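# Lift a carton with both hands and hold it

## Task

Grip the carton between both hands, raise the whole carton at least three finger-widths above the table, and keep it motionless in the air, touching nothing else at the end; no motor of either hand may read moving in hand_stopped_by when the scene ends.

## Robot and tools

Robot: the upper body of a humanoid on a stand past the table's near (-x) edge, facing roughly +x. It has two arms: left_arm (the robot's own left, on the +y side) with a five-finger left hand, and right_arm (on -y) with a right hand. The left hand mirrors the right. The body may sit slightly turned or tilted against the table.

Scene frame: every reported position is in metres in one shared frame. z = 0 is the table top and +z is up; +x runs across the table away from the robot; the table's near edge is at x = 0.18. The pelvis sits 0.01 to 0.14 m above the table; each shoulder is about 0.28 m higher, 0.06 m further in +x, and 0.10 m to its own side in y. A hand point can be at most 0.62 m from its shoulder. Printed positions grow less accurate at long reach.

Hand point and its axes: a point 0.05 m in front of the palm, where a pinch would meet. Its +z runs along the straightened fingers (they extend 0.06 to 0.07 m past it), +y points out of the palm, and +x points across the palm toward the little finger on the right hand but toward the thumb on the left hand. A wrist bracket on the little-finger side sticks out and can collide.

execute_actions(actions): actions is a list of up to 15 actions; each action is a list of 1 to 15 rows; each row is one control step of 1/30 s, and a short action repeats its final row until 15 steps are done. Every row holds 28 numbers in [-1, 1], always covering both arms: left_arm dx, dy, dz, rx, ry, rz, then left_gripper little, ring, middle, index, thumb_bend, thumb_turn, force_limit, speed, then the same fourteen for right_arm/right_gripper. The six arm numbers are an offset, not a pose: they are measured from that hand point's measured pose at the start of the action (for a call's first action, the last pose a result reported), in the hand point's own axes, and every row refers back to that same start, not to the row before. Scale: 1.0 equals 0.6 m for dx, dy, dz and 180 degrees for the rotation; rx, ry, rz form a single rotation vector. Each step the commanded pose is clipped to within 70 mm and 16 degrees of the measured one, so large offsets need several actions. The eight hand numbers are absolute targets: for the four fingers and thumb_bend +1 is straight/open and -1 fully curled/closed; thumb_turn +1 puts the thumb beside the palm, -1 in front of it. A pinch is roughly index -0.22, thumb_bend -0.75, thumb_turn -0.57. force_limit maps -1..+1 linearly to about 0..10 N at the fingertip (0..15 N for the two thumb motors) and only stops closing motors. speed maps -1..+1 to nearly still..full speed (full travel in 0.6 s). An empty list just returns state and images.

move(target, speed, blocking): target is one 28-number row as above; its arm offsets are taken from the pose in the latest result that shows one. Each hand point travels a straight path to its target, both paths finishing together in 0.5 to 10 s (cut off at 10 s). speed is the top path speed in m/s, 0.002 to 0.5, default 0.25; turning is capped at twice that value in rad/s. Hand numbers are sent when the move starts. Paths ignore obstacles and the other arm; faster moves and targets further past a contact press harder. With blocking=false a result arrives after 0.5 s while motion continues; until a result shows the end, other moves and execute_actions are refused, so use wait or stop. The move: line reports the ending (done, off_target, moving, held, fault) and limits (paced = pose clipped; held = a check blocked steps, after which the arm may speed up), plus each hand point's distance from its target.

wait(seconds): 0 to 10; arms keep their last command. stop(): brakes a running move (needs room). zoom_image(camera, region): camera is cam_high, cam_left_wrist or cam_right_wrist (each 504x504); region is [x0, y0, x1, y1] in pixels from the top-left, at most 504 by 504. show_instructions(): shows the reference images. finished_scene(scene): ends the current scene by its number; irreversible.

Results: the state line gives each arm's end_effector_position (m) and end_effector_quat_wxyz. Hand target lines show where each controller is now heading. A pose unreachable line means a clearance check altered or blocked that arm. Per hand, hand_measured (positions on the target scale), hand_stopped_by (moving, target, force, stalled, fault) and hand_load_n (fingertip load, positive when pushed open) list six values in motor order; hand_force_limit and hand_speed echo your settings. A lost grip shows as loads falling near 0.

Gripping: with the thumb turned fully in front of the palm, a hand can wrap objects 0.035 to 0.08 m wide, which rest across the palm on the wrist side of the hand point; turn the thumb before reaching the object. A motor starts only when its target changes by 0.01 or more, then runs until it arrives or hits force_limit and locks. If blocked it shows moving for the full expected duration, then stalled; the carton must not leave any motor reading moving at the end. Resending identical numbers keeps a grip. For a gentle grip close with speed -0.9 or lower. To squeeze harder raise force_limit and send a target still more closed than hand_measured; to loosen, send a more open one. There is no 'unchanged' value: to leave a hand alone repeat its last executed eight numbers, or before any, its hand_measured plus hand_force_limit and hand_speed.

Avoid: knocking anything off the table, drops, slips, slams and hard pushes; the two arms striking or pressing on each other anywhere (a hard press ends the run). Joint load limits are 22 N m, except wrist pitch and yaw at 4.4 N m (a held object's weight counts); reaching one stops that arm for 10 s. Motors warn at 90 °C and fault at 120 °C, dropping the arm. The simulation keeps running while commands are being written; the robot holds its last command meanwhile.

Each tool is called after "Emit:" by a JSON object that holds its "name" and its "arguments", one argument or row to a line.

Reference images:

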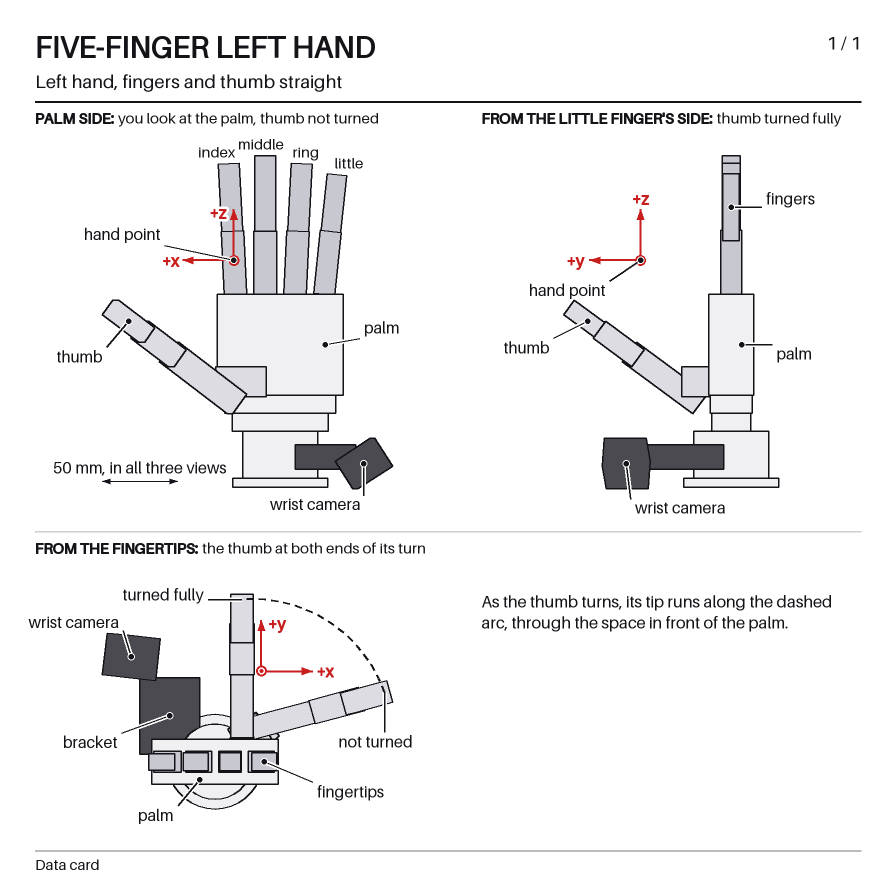

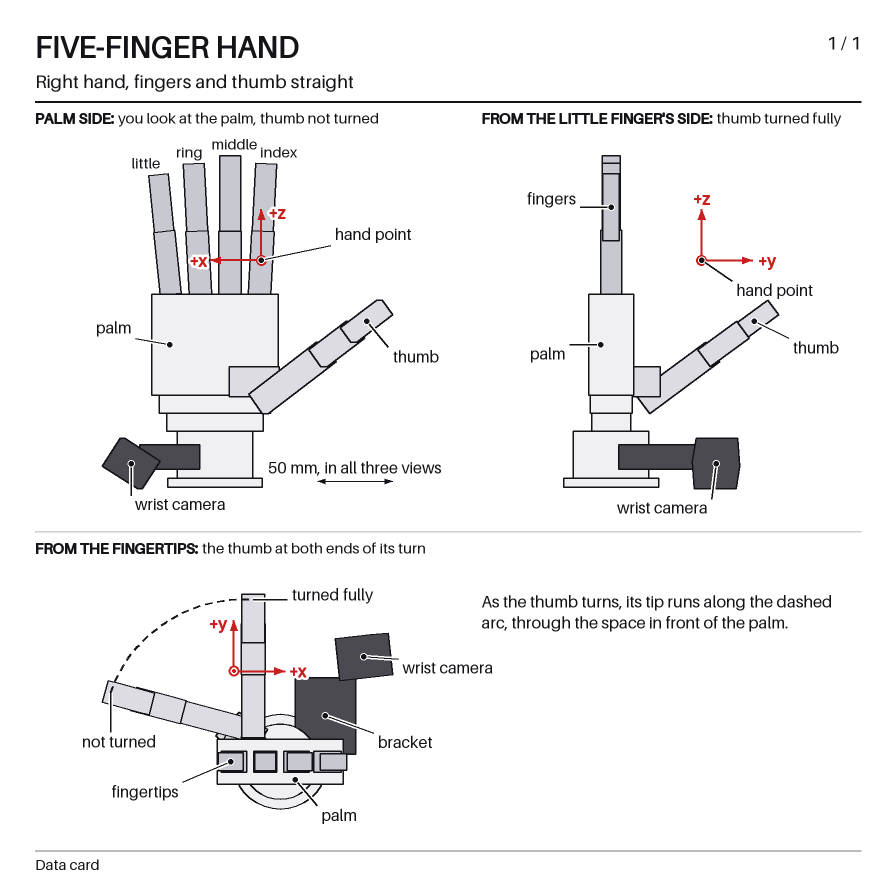

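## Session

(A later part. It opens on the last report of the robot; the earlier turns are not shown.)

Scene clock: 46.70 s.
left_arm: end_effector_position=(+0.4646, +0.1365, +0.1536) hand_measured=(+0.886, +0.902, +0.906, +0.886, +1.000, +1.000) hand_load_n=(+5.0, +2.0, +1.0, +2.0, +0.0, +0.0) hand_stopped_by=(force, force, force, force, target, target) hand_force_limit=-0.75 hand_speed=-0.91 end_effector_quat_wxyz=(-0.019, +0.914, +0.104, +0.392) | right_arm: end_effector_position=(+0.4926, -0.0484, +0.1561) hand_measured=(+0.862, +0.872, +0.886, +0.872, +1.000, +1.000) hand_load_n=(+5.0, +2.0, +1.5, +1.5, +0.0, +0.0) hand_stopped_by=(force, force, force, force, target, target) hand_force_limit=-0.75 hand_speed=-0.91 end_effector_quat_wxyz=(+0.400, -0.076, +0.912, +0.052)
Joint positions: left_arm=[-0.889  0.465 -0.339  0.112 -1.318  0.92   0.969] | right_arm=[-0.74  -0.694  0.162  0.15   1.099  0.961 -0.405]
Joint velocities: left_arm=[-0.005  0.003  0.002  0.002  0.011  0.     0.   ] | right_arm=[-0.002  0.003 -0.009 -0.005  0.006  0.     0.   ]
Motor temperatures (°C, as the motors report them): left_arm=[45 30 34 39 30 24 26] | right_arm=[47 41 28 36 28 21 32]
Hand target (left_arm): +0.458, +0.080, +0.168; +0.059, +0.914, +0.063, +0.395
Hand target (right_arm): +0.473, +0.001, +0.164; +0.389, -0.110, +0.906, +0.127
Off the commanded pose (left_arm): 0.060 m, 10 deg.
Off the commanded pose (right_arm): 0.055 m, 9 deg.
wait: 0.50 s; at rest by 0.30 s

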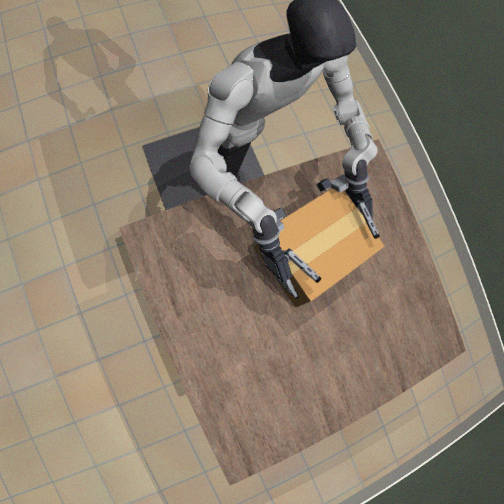

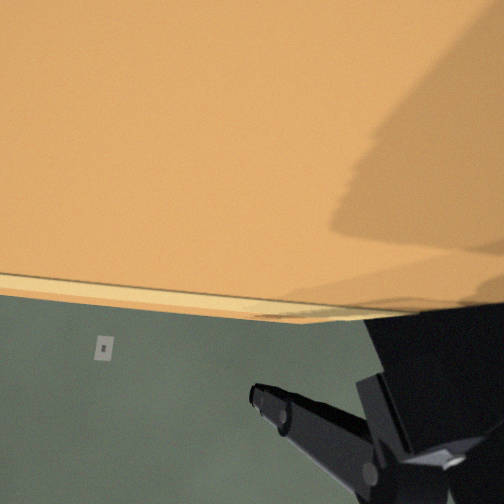

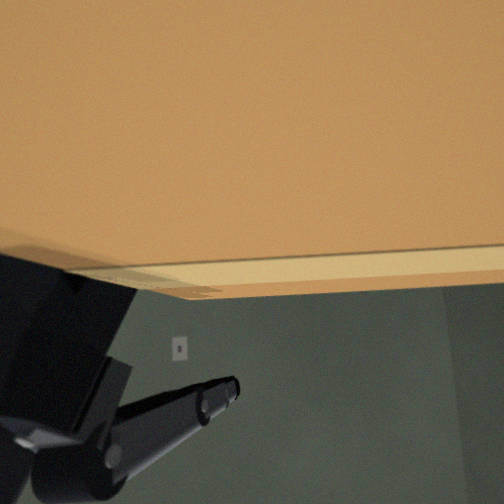

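Emit:
{"name": "execute_actions", "arguments": {
  "actions": [
    [[-0.0028,0.095,-0.031,-0.0565,-0.003,0.004,0.75,0.75,0.75,0.75,1,1,-0.75,-0.91, 0.0006,0.092,-0.0154,-0.054,0.002,0,0.75,0.75,0.75,0.75,1,1,-0.75,-0.91],[-0.0015,0.096,-0.0323,-0.057,-0.003,0.004,0.75,0.75,0.75,0.75,1,1,-0.75,-0.91, -0.0008,0.093,-0.0167,-0.0545,0.002,0,0.75,0.75,0.75,0.75,1,1,-0.75,-0.91],[0.0005,0.0962,-0.0343,-0.057,-0.003,0.004,0.75,0.75,0.75,0.75,1,1,-0.75,-0.91, -0.0028,0.094,-0.0186,-0.055,0.002,0,0.75,0.75,0.75,0.75,1,1,-0.75,-0.91],[0.0029,0.0964,-0.0365,-0.057,-0.003,0.004,0.75,0.75,0.75,0.75,1,1,-0.75,-0.91, -0.0052,0.0943,-0.0208,-0.055,0.002,0,0.75,0.75,0.75,0.75,1,1,-0.75,-0.91],[0.0056,0.0965,-0.0391,-0.057,-0.003,0.004,0.75,0.75,0.75,0.75,1,1,-0.75,-0.91, -0.008,0.0944,-0.0233,-0.055,0.002,0,0.75,0.75,0.75,0.75,1,1,-0.75,-0.91],[0.0083,0.0967,-0.0417,-0.057,-0.003,0.004,0.75,0.75,0.75,0.75,1,1,-0.75,-0.91, -0.0107,0.0945,-0.0258,-0.055,0.002,0,0.75,0.75,0.75,0.75,1,1,-0.75,-0.91],[0.0109,0.0968,-0.0443,-0.057,-0.003,0.004,0.75,0.75,0.75,0.75,1,1,-0.75,-0.91, -0.0135,0.0946,-0.0283,-0.055,0.002,0,0.75,0.75,0.75,0.75,1,1,-0.75,-0.91],[0.0136,0.097,-0.0469,-0.057,-0.003,0.004,0.75,0.75,0.75,0.75,1,1,-0.75,-0.91, -0.0162,0.0948,-0.0309,-0.055,0.002,0,0.75,0.75,0.75,0.75,1,1,-0.75,-0.91],[0.0163,0.097,-0.0495,-0.057,-0.003,0.004,0.75,0.75,0.75,0.75,1,1,-0.75,-0.91, -0.019,0.095,-0.0334,-0.055,0.002,0,0.75,0.75,0.75,0.75,1,1,-0.75,-0.91],[0.019,0.097,-0.052,-0.057,-0.003,0.004,0.75,0.75,0.75,0.75,1,1,-0.75,-0.91, -0.0217,0.095,-0.0359,-0.055,0.002,0,0.75,0.75,0.75,0.75,1,1,-0.75,-0.91],[0.0217,0.097,-0.0546,-0.057,-0.003,0.004,0.75,0.75,0.75,0.75,1,1,-0.75,-0.91, -0.0245,0.095,-0.0384,-0.055,0.002,0,0.75,0.75,0.75,0.75,1,1,-0.75,-0.91],[0.0244,0.097,-0.0572,-0.057,-0.003,0.004,0.75,0.75,0.75,0.75,1,1,-0.75,-0.91, -0.0273,0.095,-0.0409,-0.055,0.002,0,0.75,0.75,0.75,0.75,1,1,-0.75,-0.91],[0.0267,0.097,-0.0595,-0.057,-0.003,0.004,0.75,0.75,0.75,0.75,1,1,-0.75,-0.91, -0.0297,0.095,-0.0432,-0.055,0.002,0,0.75,0.75,0.75,0.75,1,1,-0.75,-0.91],[0.0288,0.097,-0.0614,-0.057,-0.003,0.004,0.75,0.75,0.75,0.75,1,1,-0.75,-0.91, -0.0317,0.095,-0.045,-0.055,0.002,0,0.75,0.75,0.75,0.75,1,1,-0.75,-0.91],[0.0301,0.097,-0.0627,-0.057,-0.003,0.004,0.75,0.75,0.75,0.75,1,1,-0.75,-0.91, -0.0331,0.095,-0.0463,-0.055,0.002,0,0.75,0.75,0.75,0.75,1,1,-0.75,-0.91]]
  ]
}}

Emit:
{"name": "wait", "arguments": {
  "seconds": 0.4
}}

Scene clock: 48.30 s.
left_arm: end_effector_position=(+0.4675, +0.1368, +0.1775) hand_measured=(+0.886, +0.902, +0.906, +0.886, +1.000, +1.000) hand_load_n=(+4.5, +0.5, +1.0, +1.5, +0.0, +0.0) hand_stopped_by=(force, force, force, force, target, target) hand_force_limit=-0.75 hand_speed=-0.91 end_effector_quat_wxyz=(-0.017, +0.914, +0.106, +0.392) | right_arm: end_effector_position=(+0.4934, -0.0477, +0.1760) hand_measured=(+0.862, +0.872, +0.886, +0.872, +1.000, +1.000) hand_load_n=(+4.0, +2.0, +1.0, +1.5, +0.0, +0.0) hand_stopped_by=(force, force, force, force, target, target) hand_force_limit=-0.75 hand_speed=-0.91 end_effector_quat_wxyz=(+0.397, -0.079, +0.913, +0.051)
Joint positions: left_arm=[-0.947  0.452 -0.265  0.099 -1.394  1.012  1.061] | right_arm=[-0.787 -0.697  0.095  0.12   1.137  1.079 -0.454]
Joint velocities: left_arm=[-0.147 -0.032  0.215 -0.054 -0.216  0.22   0.295] | right_arm=[-0.121 -0.006 -0.229 -0.121  0.118  0.297 -0.173]
Motor temperatures (°C, as the motors report them): left_arm=[46 30 34 39 30 24 28] | right_arm=[48 41 28 36 28 22 34]
Hand target (left_arm): +0.460, +0.080, +0.195; +0.063, +0.915, +0.062, +0.395
Hand target (right_arm): +0.474, +0.003, +0.191; +0.389, -0.116, +0.904, +0.130
Off the commanded pose (left_arm): 0.061 m, 10 deg.
Off the commanded pose (right_arm): 0.058 m, 10 deg.

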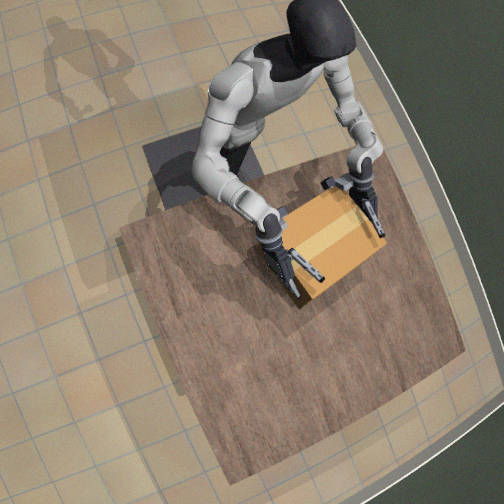

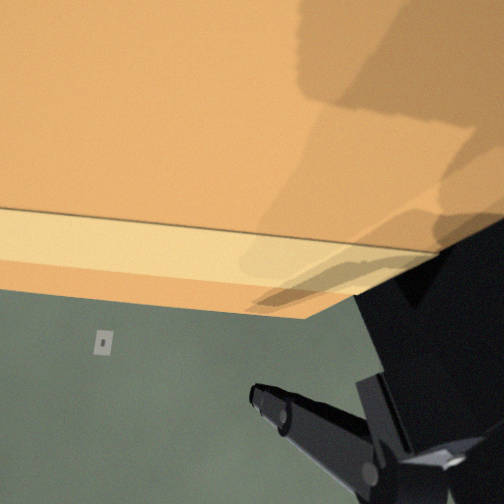

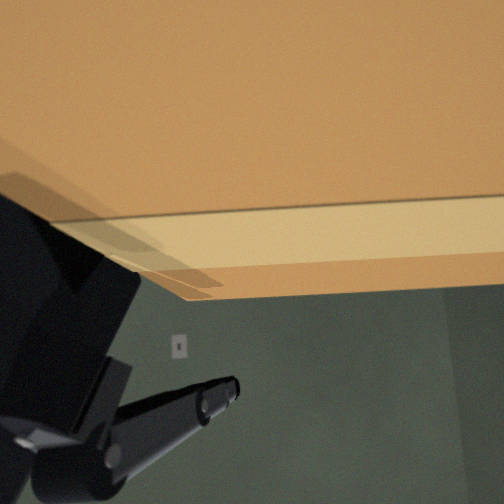

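Scene clock: 48.70 s.
left_arm: end_effector_position=(+0.4682, +0.1368, +0.1833) hand_measured=(+0.886, +0.902, +0.906, +0.886, +1.000, +1.000) hand_load_n=(+4.5, +0.5, +0.5, +1.5, +0.0, +0.0) hand_stopped_by=(force, force, force, force, target, target) hand_force_limit=-0.75 hand_speed=-0.91 end_effector_quat_wxyz=(-0.016, +0.912, +0.107, +0.395) | right_arm: end_effector_position=(+0.4943, -0.0477, +0.1819) hand_measured=(+0.862, +0.872, +0.886, +0.872, +1.000, +1.000) hand_load_n=(+4.0, +2.0, +1.0, +1.5, +0.0, +0.0) hand_stopped_by=(force, force, force, force, target, target) hand_force_limit=-0.75 hand_speed=-0.91 end_effector_quat_wxyz=(+0.400, -0.079, +0.912, +0.051)
Joint positions: left_arm=[-0.957  0.45  -0.252  0.093 -1.406  1.026  1.079] | right_arm=[-0.797 -0.698  0.079  0.111  1.144  1.099 -0.465]
Joint velocities: left_arm=[0.005 0.003 0.002 0.003 0.008 0.    0.   ] | right_arm=[-0.005 -0.006  0.017  0.002  0.003  0.     0.   ]
Motor temperatures (°C, as the motors report them): left_arm=[46 30 34 39 30 24 28] | right_arm=[49 41 28 37 28 22 34]
Hand target (left_arm): +0.460, +0.080, +0.195; +0.063, +0.915, +0.062, +0.395
Hand target (right_arm): +0.474, +0.003, +0.191; +0.389, -0.116, +0.904, +0.130
Off the commanded pose (left_arm): 0.060 m, 10 deg.
Off the commanded pose (right_arm): 0.057 m, 10 deg.
wait: 0.40 s; at rest by 0.27 s

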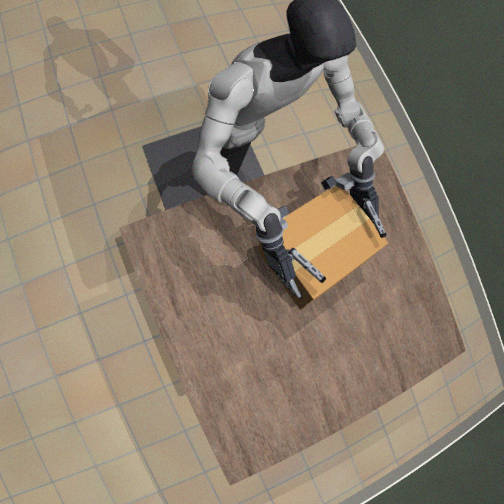

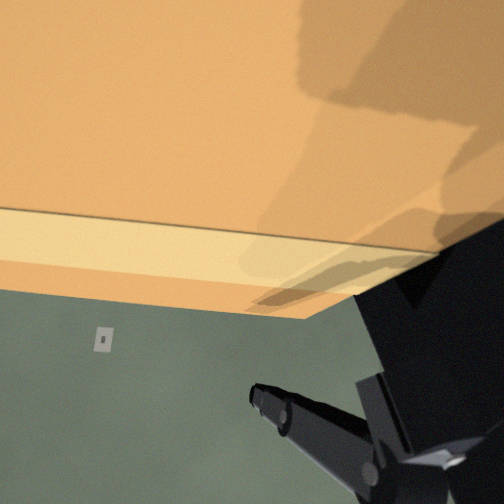

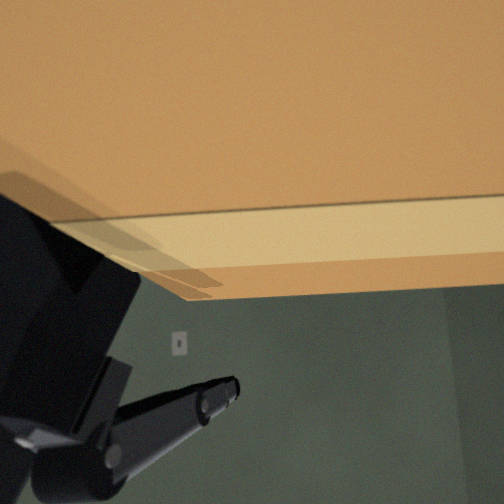

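Emit:
{"name": "execute_actions", "arguments": {
  "actions": [
    [[-0.0100,0.096,-0.033,-0.058,-0.0057,0.005,0.75,0.75,0.75,0.75,1,1,-0.75,-0.91, -0.0004,0.095,-0.020,-0.057,0.0015,0,0.75,0.75,0.75,0.75,1,1,-0.75,-0.91],[-0.0089,0.098,-0.0343,-0.059,-0.0057,0.004,0.75,0.75,0.75,0.75,1,1,-0.75,-0.91, -0.0015,0.097,-0.0213,-0.058,0.0015,0.001,0.75,0.75,0.75,0.75,1,1,-0.75,-0.91],[-0.007,0.100,-0.0363,-0.060,-0.0057,0.003,0.75,0.75,0.75,0.75,1,1,-0.75,-0.91, -0.0033,0.099,-0.0232,-0.059,0.0015,0.001,0.75,0.75,0.75,0.75,1,1,-0.75,-0.91],[-0.0045,0.1004,-0.0387,-0.060,-0.0057,0.003,0.75,0.75,0.75,0.75,1,1,-0.75,-0.91, -0.0059,0.0992,-0.0256,-0.059,0.0015,0.001,0.75,0.75,0.75,0.75,1,1,-0.75,-0.91],[-0.0016,0.1006,-0.0414,-0.060,-0.0057,0.003,0.75,0.75,0.75,0.75,1,1,-0.75,-0.91, -0.0089,0.0993,-0.0283,-0.059,0.0015,0.001,0.75,0.75,0.75,0.75,1,1,-0.75,-0.91],[0.0013,0.1008,-0.0442,-0.060,-0.0057,0.003,0.75,0.75,0.75,0.75,1,1,-0.75,-0.91, -0.0118,0.0995,-0.031,-0.059,0.0015,0.001,0.75,0.75,0.75,0.75,1,1,-0.75,-0.91],[0.0042,0.101,-0.0469,-0.060,-0.0057,0.003,0.75,0.75,0.75,0.75,1,1,-0.75,-0.91, -0.0148,0.0996,-0.0337,-0.059,0.0015,0.001,0.75,0.75,0.75,0.75,1,1,-0.75,-0.91],[0.0074,0.1013,-0.050,-0.060,-0.0057,0.003,0.75,0.75,0.75,0.75,1,1,-0.75,-0.91, -0.0181,0.0997,-0.0368,-0.059,0.0015,0.001,0.75,0.75,0.75,0.75,1,1,-0.75,-0.91],[0.0107,0.1015,-0.0531,-0.060,-0.0057,0.003,0.75,0.75,0.75,0.75,1,1,-0.75,-0.91, -0.0214,0.0999,-0.0398,-0.059,0.0015,0.001,0.75,0.75,0.75,0.75,1,1,-0.75,-0.91],[0.0136,0.1018,-0.0558,-0.060,-0.0057,0.003,0.75,0.75,0.75,0.75,1,1,-0.75,-0.91, -0.0244,0.100,-0.0425,-0.059,0.0015,0.001,0.75,0.75,0.75,0.75,1,1,-0.75,-0.91],[0.0165,0.102,-0.0586,-0.060,-0.0057,0.003,0.75,0.75,0.75,0.75,1,1,-0.75,-0.91, -0.0273,0.1001,-0.0452,-0.059,0.0015,0.001,0.75,0.75,0.75,0.75,1,1,-0.75,-0.91],[0.0194,0.1022,-0.0613,-0.060,-0.0057,0.003,0.75,0.75,0.75,0.75,1,1,-0.75,-0.91, -0.0303,0.1002,-0.0479,-0.059,0.0015,0.001,0.75,0.75,0.75,0.75,1,1,-0.75,-0.91],[0.0223,0.1024,-0.0641,-0.060,-0.0057,0.003,0.75,0.75,0.75,0.75,1,1,-0.75,-0.91, -0.0332,0.1003,-0.0506,-0.059,0.0015,0.001,0.75,0.75,0.75,0.75,1,1,-0.75,-0.91],[0.0245,0.1026,-0.0661,-0.060,-0.0057,0.003,0.75,0.75,0.75,0.75,1,1,-0.75,-0.91, -0.0354,0.1004,-0.0526,-0.059,0.0015,0.001,0.75,0.75,0.75,0.75,1,1,-0.75,-0.91],[0.0259,0.1027,-0.0675,-0.060,-0.0057,0.003,0.75,0.75,0.75,0.75,1,1,-0.75,-0.91, -0.0369,0.1005,-0.054,-0.059,0.0015,0.001,0.75,0.75,0.75,0.75,1,1,-0.75,-0.91]]
  ]
}}

Emit:
{"name": "wait", "arguments": {
  "seconds": 0.4
}}

Scene clock: 50.07 s.
left_arm: end_effector_position=(+0.4698, +0.1364, +0.2107) hand_measured=(+0.886, +0.900, +0.906, +0.886, +1.000, +1.000) hand_load_n=(+4.0, +0.0, +0.0, +0.0, +0.0, +0.0) hand_stopped_by=(force, force, force, force, target, target) hand_force_limit=-0.75 hand_speed=-0.91 end_effector_quat_wxyz=(-0.011, +0.911, +0.115, +0.396) | right_arm: end_effector_position=(+0.4957, -0.0489, +0.2098) hand_measured=(+0.862, +0.872, +0.886, +0.870, +1.000, +1.000) hand_load_n=(+4.0, +1.0, +0.0, +0.0, +0.0, +0.0) hand_stopped_by=(force, force, force, force, target, target) hand_force_limit=-0.75 hand_speed=-0.91 end_effector_quat_wxyz=(+0.403, -0.076, +0.911, +0.051)
Joint positions: left_arm=[-1.023  0.42  -0.164  0.09  -1.506  1.112  1.216] | right_arm=[-0.862 -0.692 -0.02   0.086  1.198  1.24  -0.544]
Joint velocities: left_arm=[-0.196 -0.051  0.21   0.003 -0.278  0.191  0.388] | right_arm=[-0.216  0.028 -0.29  -0.064  0.167  0.334 -0.26 ]
Motor temperatures (°C, as the motors report them): left_arm=[47 30 34 40 30 24 29] | right_arm=[50 41 28 37 28 22 35]
Hand target (left_arm): +0.460, +0.076, +0.226; +0.070, +0.914, +0.064, +0.394
Hand target (right_arm): +0.473, +0.006, +0.223; +0.390, -0.121, +0.903, +0.135
Off the commanded pose (left_arm): 0.064 m, 11 deg.
Off the commanded pose (right_arm): 0.063 m, 11 deg.

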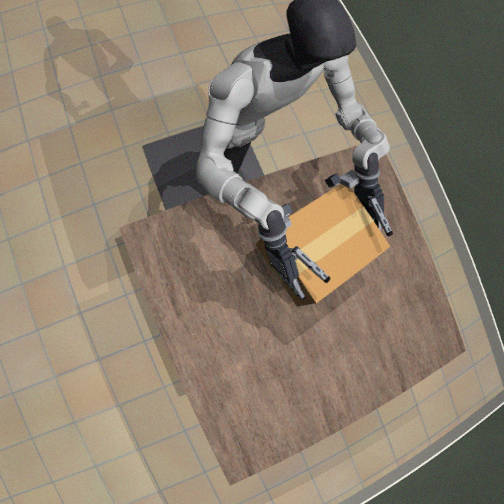

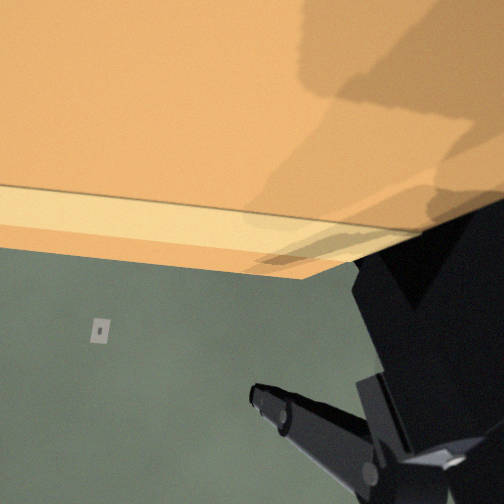

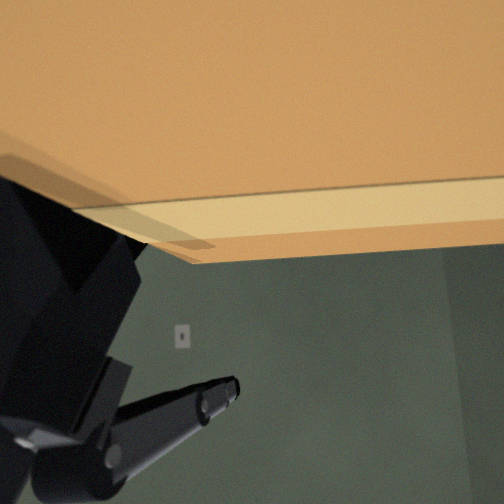

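Scene clock: 50.47 s.
left_arm: end_effector_position=(+0.4694, +0.1357, +0.2161) hand_measured=(+0.886, +0.902, +0.906, +0.886, +1.000, +1.000) hand_load_n=(+0.5, +0.5, +0.0, +0.0, +0.0, +0.0) hand_stopped_by=(force, force, force, force, target, target) hand_force_limit=-0.75 hand_speed=-0.91 end_effector_quat_wxyz=(-0.012, +0.911, +0.113, +0.397) | right_arm: end_effector_position=(+0.4950, -0.0492, +0.2137) hand_measured=(+0.860, +0.872, +0.886, +0.870, +1.000, +1.000) hand_load_n=(+0.0, +0.5, +0.0, +0.0, +0.0, +0.0) hand_stopped_by=(force, force, force, force, target, target) hand_force_limit=-0.75 hand_speed=-0.91 end_effector_quat_wxyz=(+0.402, -0.077, +0.911, +0.050)
Joint positions: left_arm=[-1.035  0.415 -0.149  0.087 -1.527  1.131  1.244] | right_arm=[-0.872 -0.689 -0.039  0.081  1.209  1.269 -0.563]
Joint velocities: left_arm=[ 0.008 -0.005  0.008 -0.011 -0.023  0.     0.007] | right_arm=[ 0.011  0.002  0.006 -0.008 -0.008  0.    -0.008]
Motor temperatures (°C, as the motors report them): left_arm=[47 30 34 40 30 24 29] | right_arm=[50 41 28 37 28 23 35]
Hand target (left_arm): +0.460, +0.076, +0.226; +0.070, +0.914, +0.064, +0.394
Hand target (right_arm): +0.473, +0.006, +0.223; +0.390, -0.121, +0.903, +0.135
Off the commanded pose (left_arm): 0.062 m, 11 deg.
Off the commanded pose (right_arm): 0.062 m, 11 deg.
wait: 0.40 s; no rest

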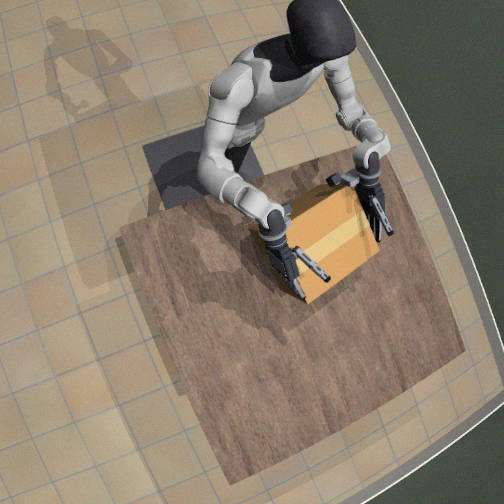

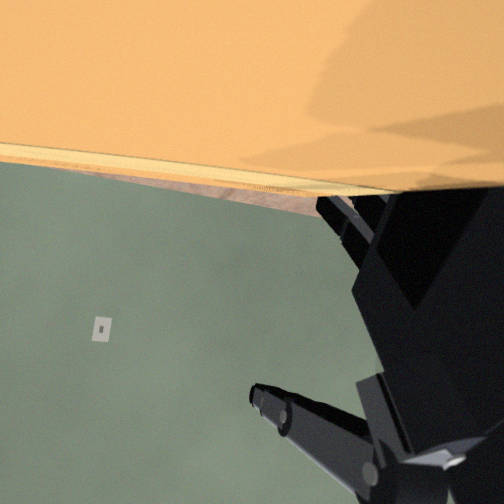

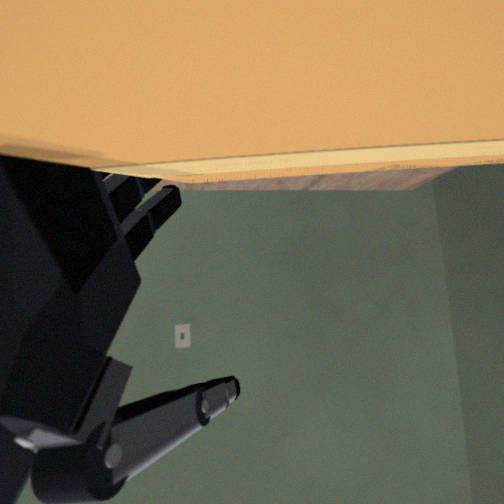

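Emit:
{"name": "execute_actions", "arguments": {
  "actions": []
}}

Scene clock: 51.30 s.
left_arm: end_effector_position=(+0.4688, +0.1351, +0.2152) hand_measured=(+0.886, +0.902, +0.906, +0.886, +1.000, +1.000) hand_load_n=(+0.0, +0.5, +0.5, +0.5, +0.0, +0.0) hand_stopped_by=(force, force, force, force, target, target) hand_force_limit=-0.75 hand_speed=-0.91 end_effector_quat_wxyz=(-0.014, +0.911, +0.110, +0.396) | right_arm: end_effector_position=(+0.4942, -0.0491, +0.2128) hand_measured=(+0.860, +0.870, +0.886, +0.870, +1.000, +1.000) hand_load_n=(+0.0, +0.5, +0.0, +0.0, +0.0, +0.0) hand_stopped_by=(force, force, force, force, target, target) hand_force_limit=-0.75 hand_speed=-0.91 end_effector_quat_wxyz=(+0.400, -0.079, +0.912, +0.048)
Joint positions: left_arm=[-1.036  0.414 -0.152  0.086 -1.527  1.137  1.247] | right_arm=[-0.872 -0.69  -0.038  0.079  1.209  1.273 -0.565]
Joint velocities: left_arm=[ 0.    -0.015  0.009  0.    -0.003  0.     0.   ] | right_arm=[ 0.008  0.005  0.02  -0.002  0.002  0.     0.   ]
Motor temperatures (°C, as the motors report them): left_arm=[47 30 34 40 30 24 29] | right_arm=[50 41 28 37 28 22 35]
Hand target (left_arm): +0.460, +0.076, +0.226; +0.070, +0.914, +0.064, +0.394
Hand target (right_arm): +0.473, +0.006, +0.223; +0.390, -0.121, +0.903, +0.135
Off the commanded pose (left_arm): 0.062 m, 11 deg.
Off the commanded pose (right_arm): 0.062 m, 11 deg.

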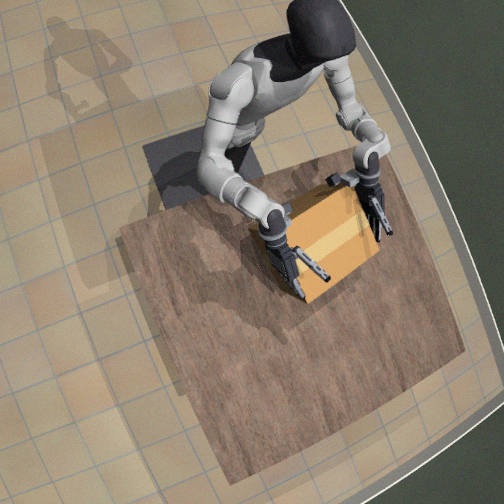

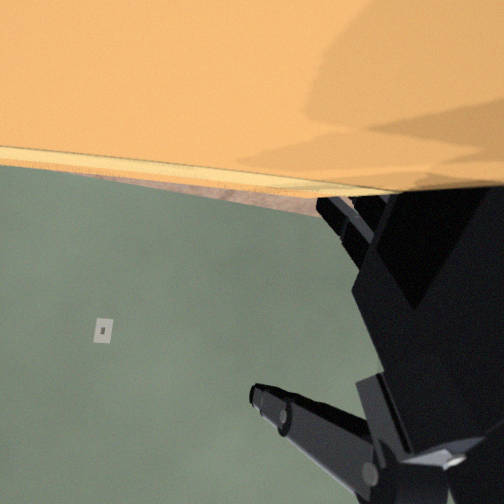

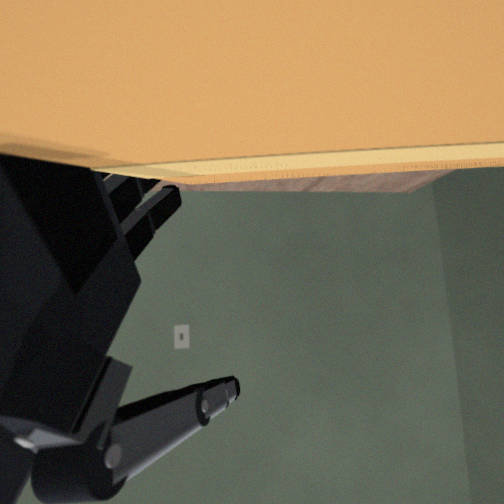

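Emit:
{"name": "execute_actions", "arguments": {
  "actions": [
    [[-0.019,0.094,-0.031,-0.06,-0.007,0.006,0.75,0.75,0.75,0.75,1,1,-0.75,-0.91,0.006,0.097,-0.019,-0.062,0,-0.002,0.75,0.75,0.75,0.75,1,1,-0.75,-0.91],[-0.023,0.094,-0.027,-0.06,-0.007,0.006,0.75,0.75,0.75,0.75,1,1,-0.75,-0.91,0.010,0.097,-0.015,-0.062,0,-0.002,0.75,0.75,0.75,0.75,1,1,-0.75,-0.91],[-0.027,0.093,-0.024,-0.06,-0.007,0.006,0.75,0.75,0.75,0.75,1,1,-0.75,-0.91,0.014,0.097,-0.012,-0.062,0,-0.002,0.75,0.75,0.75,0.75,1,1,-0.75,-0.91],[-0.031,0.093,-0.020,-0.06,-0.007,0.006,0.75,0.75,0.75,0.75,1,1,-0.75,-0.91,0.018,0.097,-0.008,-0.062,0,-0.002,0.75,0.75,0.75,0.75,1,1,-0.75,-0.91],[-0.035,0.093,-0.016,-0.06,-0.007,0.006,0.75,0.75,0.75,0.75,1,1,-0.75,-0.91,0.022,0.097,-0.004,-0.062,0,-0.002,0.75,0.75,0.75,0.75,1,1,-0.75,-0.91],[-0.039,0.092,-0.012,-0.06,-0.007,0.006,0.75,0.75,0.75,0.75,1,1,-0.75,-0.91,0.026,0.096,0,-0.062,0,-0.002,0.75,0.75,0.75,0.75,1,1,-0.75,-0.91],[-0.043,0.092,-0.008,-0.06,-0.007,0.006,0.75,0.75,0.75,0.75,1,1,-0.75,-0.91,0.030,0.096,0.003,-0.062,0,-0.002,0.75,0.75,0.75,0.75,1,1,-0.75,-0.91],[-0.047,0.092,-0.005,-0.06,-0.007,0.006,0.75,0.75,0.75,0.75,1,1,-0.75,-0.91,0.034,0.096,0.007,-0.062,0,-0.002,0.75,0.75,0.75,0.75,1,1,-0.75,-0.91],[-0.051,0.091,-0.001,-0.06,-0.007,0.006,0.75,0.75,0.75,0.75,1,1,-0.75,-0.91,0.038,0.096,0.011,-0.062,0,-0.002,0.75,0.75,0.75,0.75,1,1,-0.75,-0.91],[-0.055,0.091,0.003,-0.06,-0.007,0.006,0.75,0.75,0.75,0.75,1,1,-0.75,-0.91,0.042,0.096,0.014,-0.062,0,-0.002,0.75,0.75,0.75,0.75,1,1,-0.75,-0.91],[-0.059,0.091,0.007,-0.06,-0.007,0.006,0.75,0.75,0.75,0.75,1,1,-0.75,-0.91,0.046,0.096,0.018,-0.062,0,-0.002,0.75,0.75,0.75,0.75,1,1,-0.75,-0.91],[-0.063,0.090,0.011,-0.06,-0.007,0.006,0.75,0.75,0.75,0.75,1,1,-0.75,-0.91,0.050,0.095,0.022,-0.062,0,-0.002,0.75,0.75,0.75,0.75,1,1,-0.75,-0.91],[-0.067,0.090,0.014,-0.06,-0.007,0.006,0.75,0.75,0.75,0.75,1,1,-0.75,-0.91,0.054,0.095,0.026,-0.062,0,-0.002,0.75,0.75,0.75,0.75,1,1,-0.75,-0.91],[-0.071,0.090,0.018,-0.06,-0.007,0.006,0.75,0.75,0.75,0.75,1,1,-0.75,-0.91,0.058,0.095,0.030,-0.062,0,-0.002,0.75,0.75,0.75,0.75,1,1,-0.75,-0.91],[-0.075,0.089,0.022,-0.06,-0.007,0.006,0.75,0.75,0.75,0.75,1,1,-0.75,-0.91,0.063,0.095,0.033,-0.062,0,-0.002,0.75,0.75,0.75,0.75,1,1,-0.75,-0.91]]
  ]
}}

Emit:
{"name": "wait", "arguments": {
  "seconds": 0.4
}}

Scene clock: 53.20 s.
left_arm: end_effector_position=(+0.4624, +0.1357, +0.1789) hand_measured=(+0.886, +0.902, +0.906, +0.886, +1.000, +1.000) hand_load_n=(+0.0, +1.0, +1.5, +2.5, +0.0, +0.0) hand_stopped_by=(force, force, force, force, target, target) hand_force_limit=-0.75 hand_speed=-0.91 end_effector_quat_wxyz=(-0.018, +0.912, +0.105, +0.396) | right_arm: end_effector_position=(+0.4889, -0.0490, +0.1746) hand_measured=(+0.860, +0.872, +0.886, +0.872, +1.000, +1.000) hand_load_n=(+0.0, +1.5, +1.0, +1.5, +0.0, +0.0) hand_stopped_by=(force, force, force, force, target, target) hand_force_limit=-0.75 hand_speed=-0.91 end_effector_quat_wxyz=(+0.399, -0.083, +0.912, +0.051)
Joint positions: left_arm=[-0.91   0.407 -0.197  0.044 -1.35   1.073  1.082] | right_arm=[-0.755 -0.656  0.026  0.074  1.057  1.134 -0.419]
Joint velocities: left_arm=[ 0.19   0.    -0.13  -0.005  0.5   -0.269 -0.52 ] | right_arm=[ 0.179  0.078  0.186  0.146 -0.422 -0.469  0.41 ]
Motor temperatures (°C, as the motors report them): left_arm=[47 30 34 39 30 24 30] | right_arm=[50 41 28 37 28 22 36]
Hand target (left_arm): +0.453, +0.081, +0.179; +0.065, +0.916, +0.066, +0.391
Hand target (right_arm): +0.471, +0.001, +0.176; +0.389, -0.114, +0.905, +0.133
Off the commanded pose (left_arm): 0.060 m, 11 deg.
Off the commanded pose (right_arm): 0.057 m, 11 deg.

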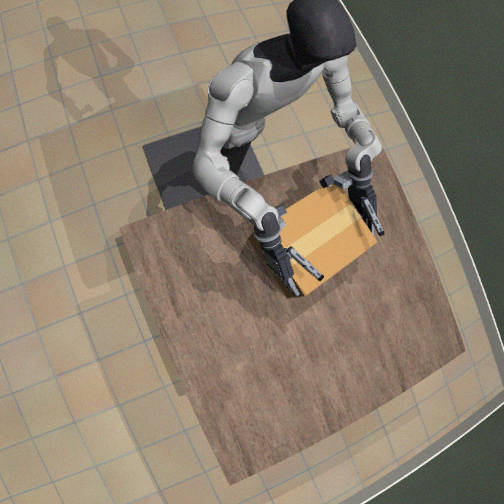

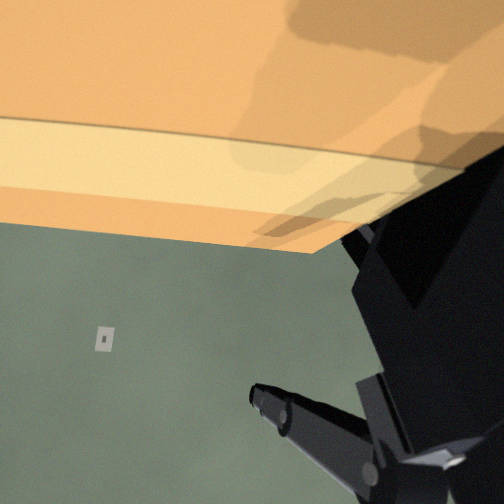

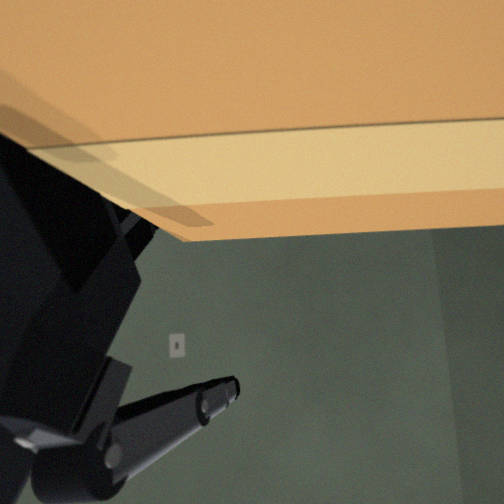

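Scene clock: 53.60 s.
left_arm: end_effector_position=(+0.4643, +0.1362, +0.1775) hand_measured=(+0.886, +0.902, +0.906, +0.886, +1.000, +1.000) hand_load_n=(+0.5, +1.0, +1.5, +2.5, +0.0, +0.0) hand_stopped_by=(force, force, force, force, target, target) hand_force_limit=-0.75 hand_speed=-0.91 end_effector_quat_wxyz=(-0.018, +0.909, +0.105, +0.403) | right_arm: end_effector_position=(+0.4912, -0.0489, +0.1732) hand_measured=(+0.860, +0.872, +0.886, +0.872, +1.000, +1.000) hand_load_n=(+0.0, +1.5, +1.0, +2.0, +0.0, +0.0) hand_stopped_by=(force, force, force, force, target, target) hand_force_limit=-0.75 hand_speed=-0.91 end_effector_quat_wxyz=(+0.405, -0.083, +0.909, +0.053)
Joint positions: left_arm=[-0.9    0.408 -0.207  0.044 -1.312  1.052  1.044] | right_arm=[-0.747 -0.653  0.037  0.082  1.029  1.1   -0.392]
Joint velocities: left_arm=[ 0.014 -0.006 -0.003 -0.005  0.006  0.     0.   ] | right_arm=[ 0.002 -0.008 -0.006 -0.003 -0.005  0.     0.   ]
Motor temperatures (°C, as the motors report them): left_arm=[47 30 34 39 30 24 30] | right_arm=[50 41 28 37 28 22 36]
Hand target (left_arm): +0.453, +0.081, +0.179; +0.065, +0.916, +0.066, +0.391
Hand target (right_arm): +0.471, +0.001, +0.176; +0.389, -0.114, +0.905, +0.133
Off the commanded pose (left_arm): 0.060 m, 11 deg.
Off the commanded pose (right_arm): 0.058 m, 11 deg.
wait: 0.40 s; at rest by 0.23 s

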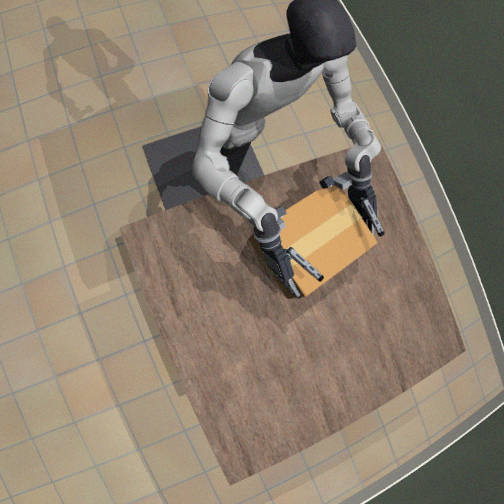

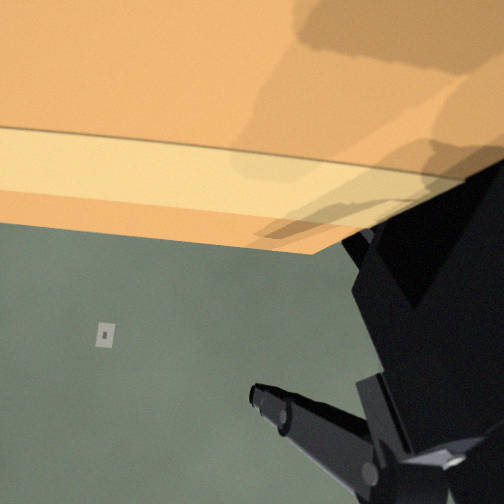

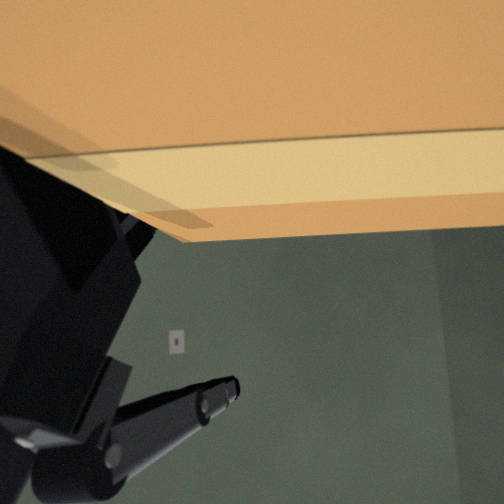

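Emit:
{"name": "execute_actions", "arguments": {
  "actions": [
    [[-0.031,0.086,-0.022,-0.055,-0.007,0.006,0.75,0.75,0.75,0.75,1,1,-0.75,-0.91,0.013,0.088,-0.012,-0.057,0,-0.002,0.75,0.75,0.75,0.75,1,1,-0.75,-0.91],[-0.034,0.086,-0.019,-0.055,-0.007,0.006,0.75,0.75,0.75,0.75,1,1,-0.75,-0.91,0.016,0.088,-0.009,-0.057,0,-0.002,0.75,0.75,0.75,0.75,1,1,-0.75,-0.91],[-0.037,0.086,-0.016,-0.055,-0.007,0.006,0.75,0.75,0.75,0.75,1,1,-0.75,-0.91,0.019,0.088,-0.006,-0.057,0,-0.002,0.75,0.75,0.75,0.75,1,1,-0.75,-0.91],[-0.040,0.086,-0.013,-0.055,-0.007,0.006,0.75,0.75,0.75,0.75,1,1,-0.75,-0.91,0.022,0.088,-0.003,-0.057,0,-0.002,0.75,0.75,0.75,0.75,1,1,-0.75,-0.91],[-0.043,0.086,-0.010,-0.055,-0.007,0.006,0.75,0.75,0.75,0.75,1,1,-0.75,-0.91,0.025,0.088,0,-0.057,0,-0.002,0.75,0.75,0.75,0.75,1,1,-0.75,-0.91],[-0.046,0.086,-0.007,-0.055,-0.007,0.006,0.75,0.75,0.75,0.75,1,1,-0.75,-0.91,0.028,0.088,0.003,-0.057,0,-0.002,0.75,0.75,0.75,0.75,1,1,-0.75,-0.91],[-0.049,0.086,-0.004,-0.055,-0.007,0.006,0.75,0.75,0.75,0.75,1,1,-0.75,-0.91,0.031,0.088,0.006,-0.057,0,-0.002,0.75,0.75,0.75,0.75,1,1,-0.75,-0.91],[-0.052,0.086,-0.001,-0.055,-0.007,0.006,0.75,0.75,0.75,0.75,1,1,-0.75,-0.91,0.034,0.088,0.009,-0.057,0,-0.002,0.75,0.75,0.75,0.75,1,1,-0.75,-0.91],[-0.055,0.086,0.002,-0.055,-0.007,0.006,0.75,0.75,0.75,0.75,1,1,-0.75,-0.91,0.037,0.088,0.012,-0.057,0,-0.002,0.75,0.75,0.75,0.75,1,1,-0.75,-0.91]]
  ]
}}

Emit:
{"name": "zoom_image", "arguments": {
  "camera": "cam_high",
  "region": [220, 130, 420, 330]
}}

Scene clock: 54.63 s.
left_arm: end_effector_position=(+0.4650, +0.1370, +0.1670) hand_measured=(+0.886, +0.902, +0.906, +0.886, +1.000, +1.000) hand_load_n=(+0.5, +2.0, +2.5, +3.5, +0.0, +0.0) hand_stopped_by=(force, force, force, force, target, target) hand_force_limit=-0.75 hand_speed=-0.91 end_effector_quat_wxyz=(-0.020, +0.899, +0.103, +0.425) | right_arm: end_effector_position=(+0.4953, -0.0487, +0.1640) hand_measured=(+0.860, +0.872, +0.886, +0.872, +1.000, +1.000) hand_load_n=(+0.0, +2.5, +2.5, +3.5, +0.0, +0.0) hand_stopped_by=(force, force, force, force, target, target) hand_force_limit=-0.75 hand_speed=-0.91 end_effector_quat_wxyz=(+0.427, -0.088, +0.898, +0.057)
Joint positions: left_arm=[-0.834  0.41  -0.251  0.022 -1.183  0.965  0.931] | right_arm=[-0.706 -0.64   0.078  0.113  0.925  0.972 -0.288]
Joint velocities: left_arm=[ 0.005 -0.017  0.009  0.02   0.08   0.    -0.076] | right_arm=[-0.002  0.028 -0.017  0.048 -0.071 -0.021  0.064]
Motor temperatures (°C, as the motors report them): left_arm=[46 30 34 39 30 24 30] | right_arm=[50 41 28 37 28 22 37]
Hand target (left_arm): +0.450, +0.083, +0.157; +0.056, +0.913, +0.063, +0.399
Hand target (right_arm): +0.471, -0.002, +0.156; +0.396, -0.119, +0.901, +0.132
Off the commanded pose (left_arm): 0.059 m, 11 deg.
Off the commanded pose (right_arm): 0.057 m, 10 deg.

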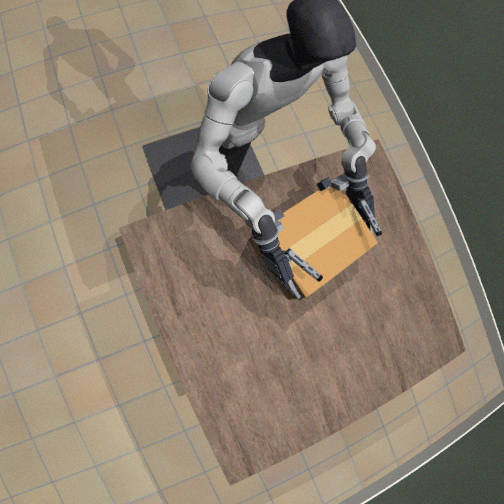

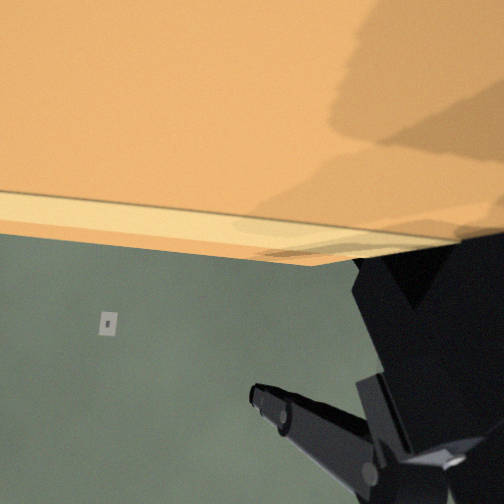

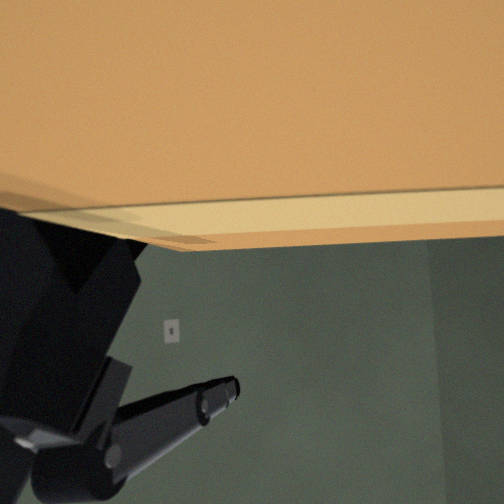

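Region (220, 130, 420, 330) of cam_high's 504x504 image, scaled by 2.520, with more detail than that image has.

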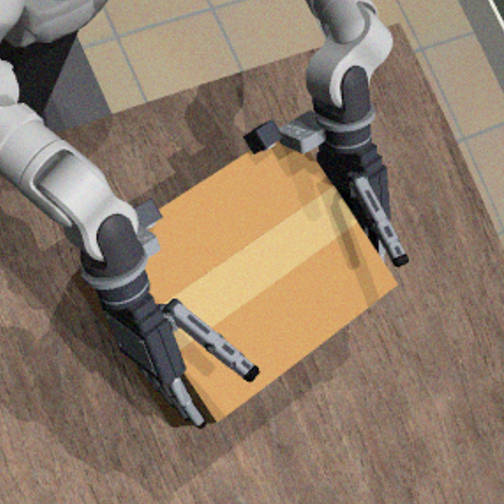

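Emit:
{"name": "move", "arguments": {
  "target": [-0.0615,-0.023,0.008,0,-0.03,0,1,1,1,1,1,1,-0.75,0,0.0605,-0.021,0.014,0,0.034,0,1,1,1,1,1,1,-0.75,0],
  "speed": 0.06
}}

Emit:
{"name": "zoom_image", "arguments": {
  "camera": "cam_high",
  "region": [220, 130, 420, 330]
}}

Scene clock: 56.77 s.
left_arm: end_effector_position=(+0.4436, +0.1462, +0.1346) hand_measured=(+1.000, +1.000, +1.000, +1.000, +1.000, +1.000) hand_load_n=(+0.0, +0.0, +0.0, +0.0, +0.0, +0.0) hand_stopped_by=(target, target, target, target, target, target) hand_force_limit=-0.75 hand_speed=0.00 end_effector_quat_wxyz=(-0.019, +0.918, +0.103, +0.383) | right_arm: end_effector_position=(+0.4812, -0.0624, +0.1305) hand_measured=(+1.000, +1.000, +1.000, +1.000, +1.000, +1.000) hand_load_n=(+0.0, +0.0, +0.0, +0.0, +0.0, +0.0) hand_stopped_by=(target, target, target, target, target, target) hand_force_limit=-0.75 hand_speed=0.00 end_effector_quat_wxyz=(+0.377, -0.090, +0.920, +0.056)
Joint positions: left_arm=[-0.749  0.436 -0.227  0.001 -1.218  1.009  0.926] | right_arm=[-0.674 -0.665  0.1    0.176  0.924  0.996 -0.228]
Joint velocities: left_arm=[-0.002 -0.003 -0.008  0.012  0.     0.001  0.   ] | right_arm=[ 0.005 -0.008  0.    -0.005  0.003  0.     0.   ]
Motor temperatures (°C, as the motors report them): left_arm=[46 30 34 39 30 24 30] | right_arm=[49 41 28 36 28 22 36]
Hand target (left_arm): +0.443, +0.146, +0.135; -0.017, +0.918, +0.103, +0.383
Hand target (right_arm): +0.482, -0.064, +0.131; +0.379, -0.091, +0.920, +0.052
Off the commanded pose (left_arm): 0.001 m, 0 deg.
Off the commanded pose (right_arm): 0.001 m, 0 deg.
move: done

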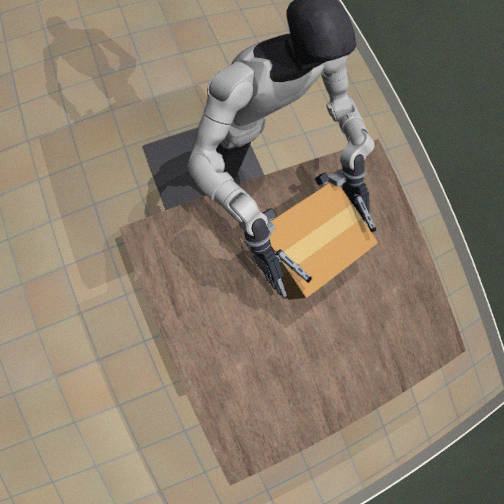

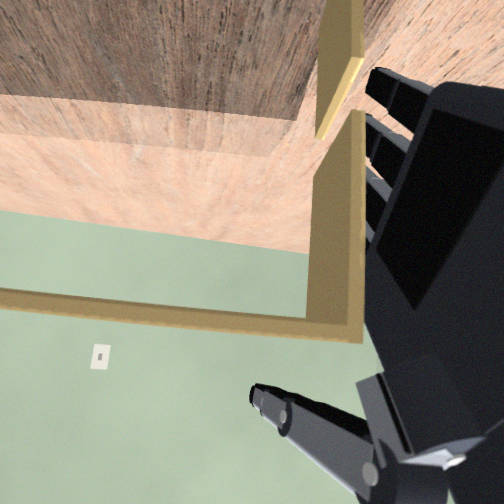

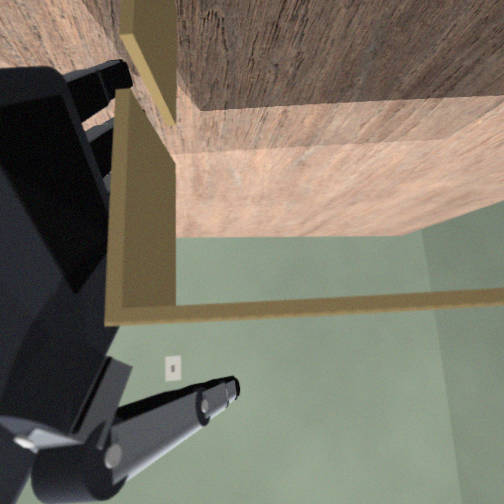

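Region (220, 130, 420, 330) of cam_high's 504x504 image, scaled by 2.520, with more detail than that image has.

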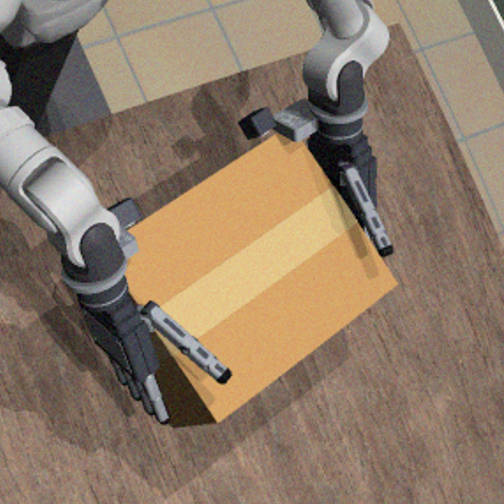

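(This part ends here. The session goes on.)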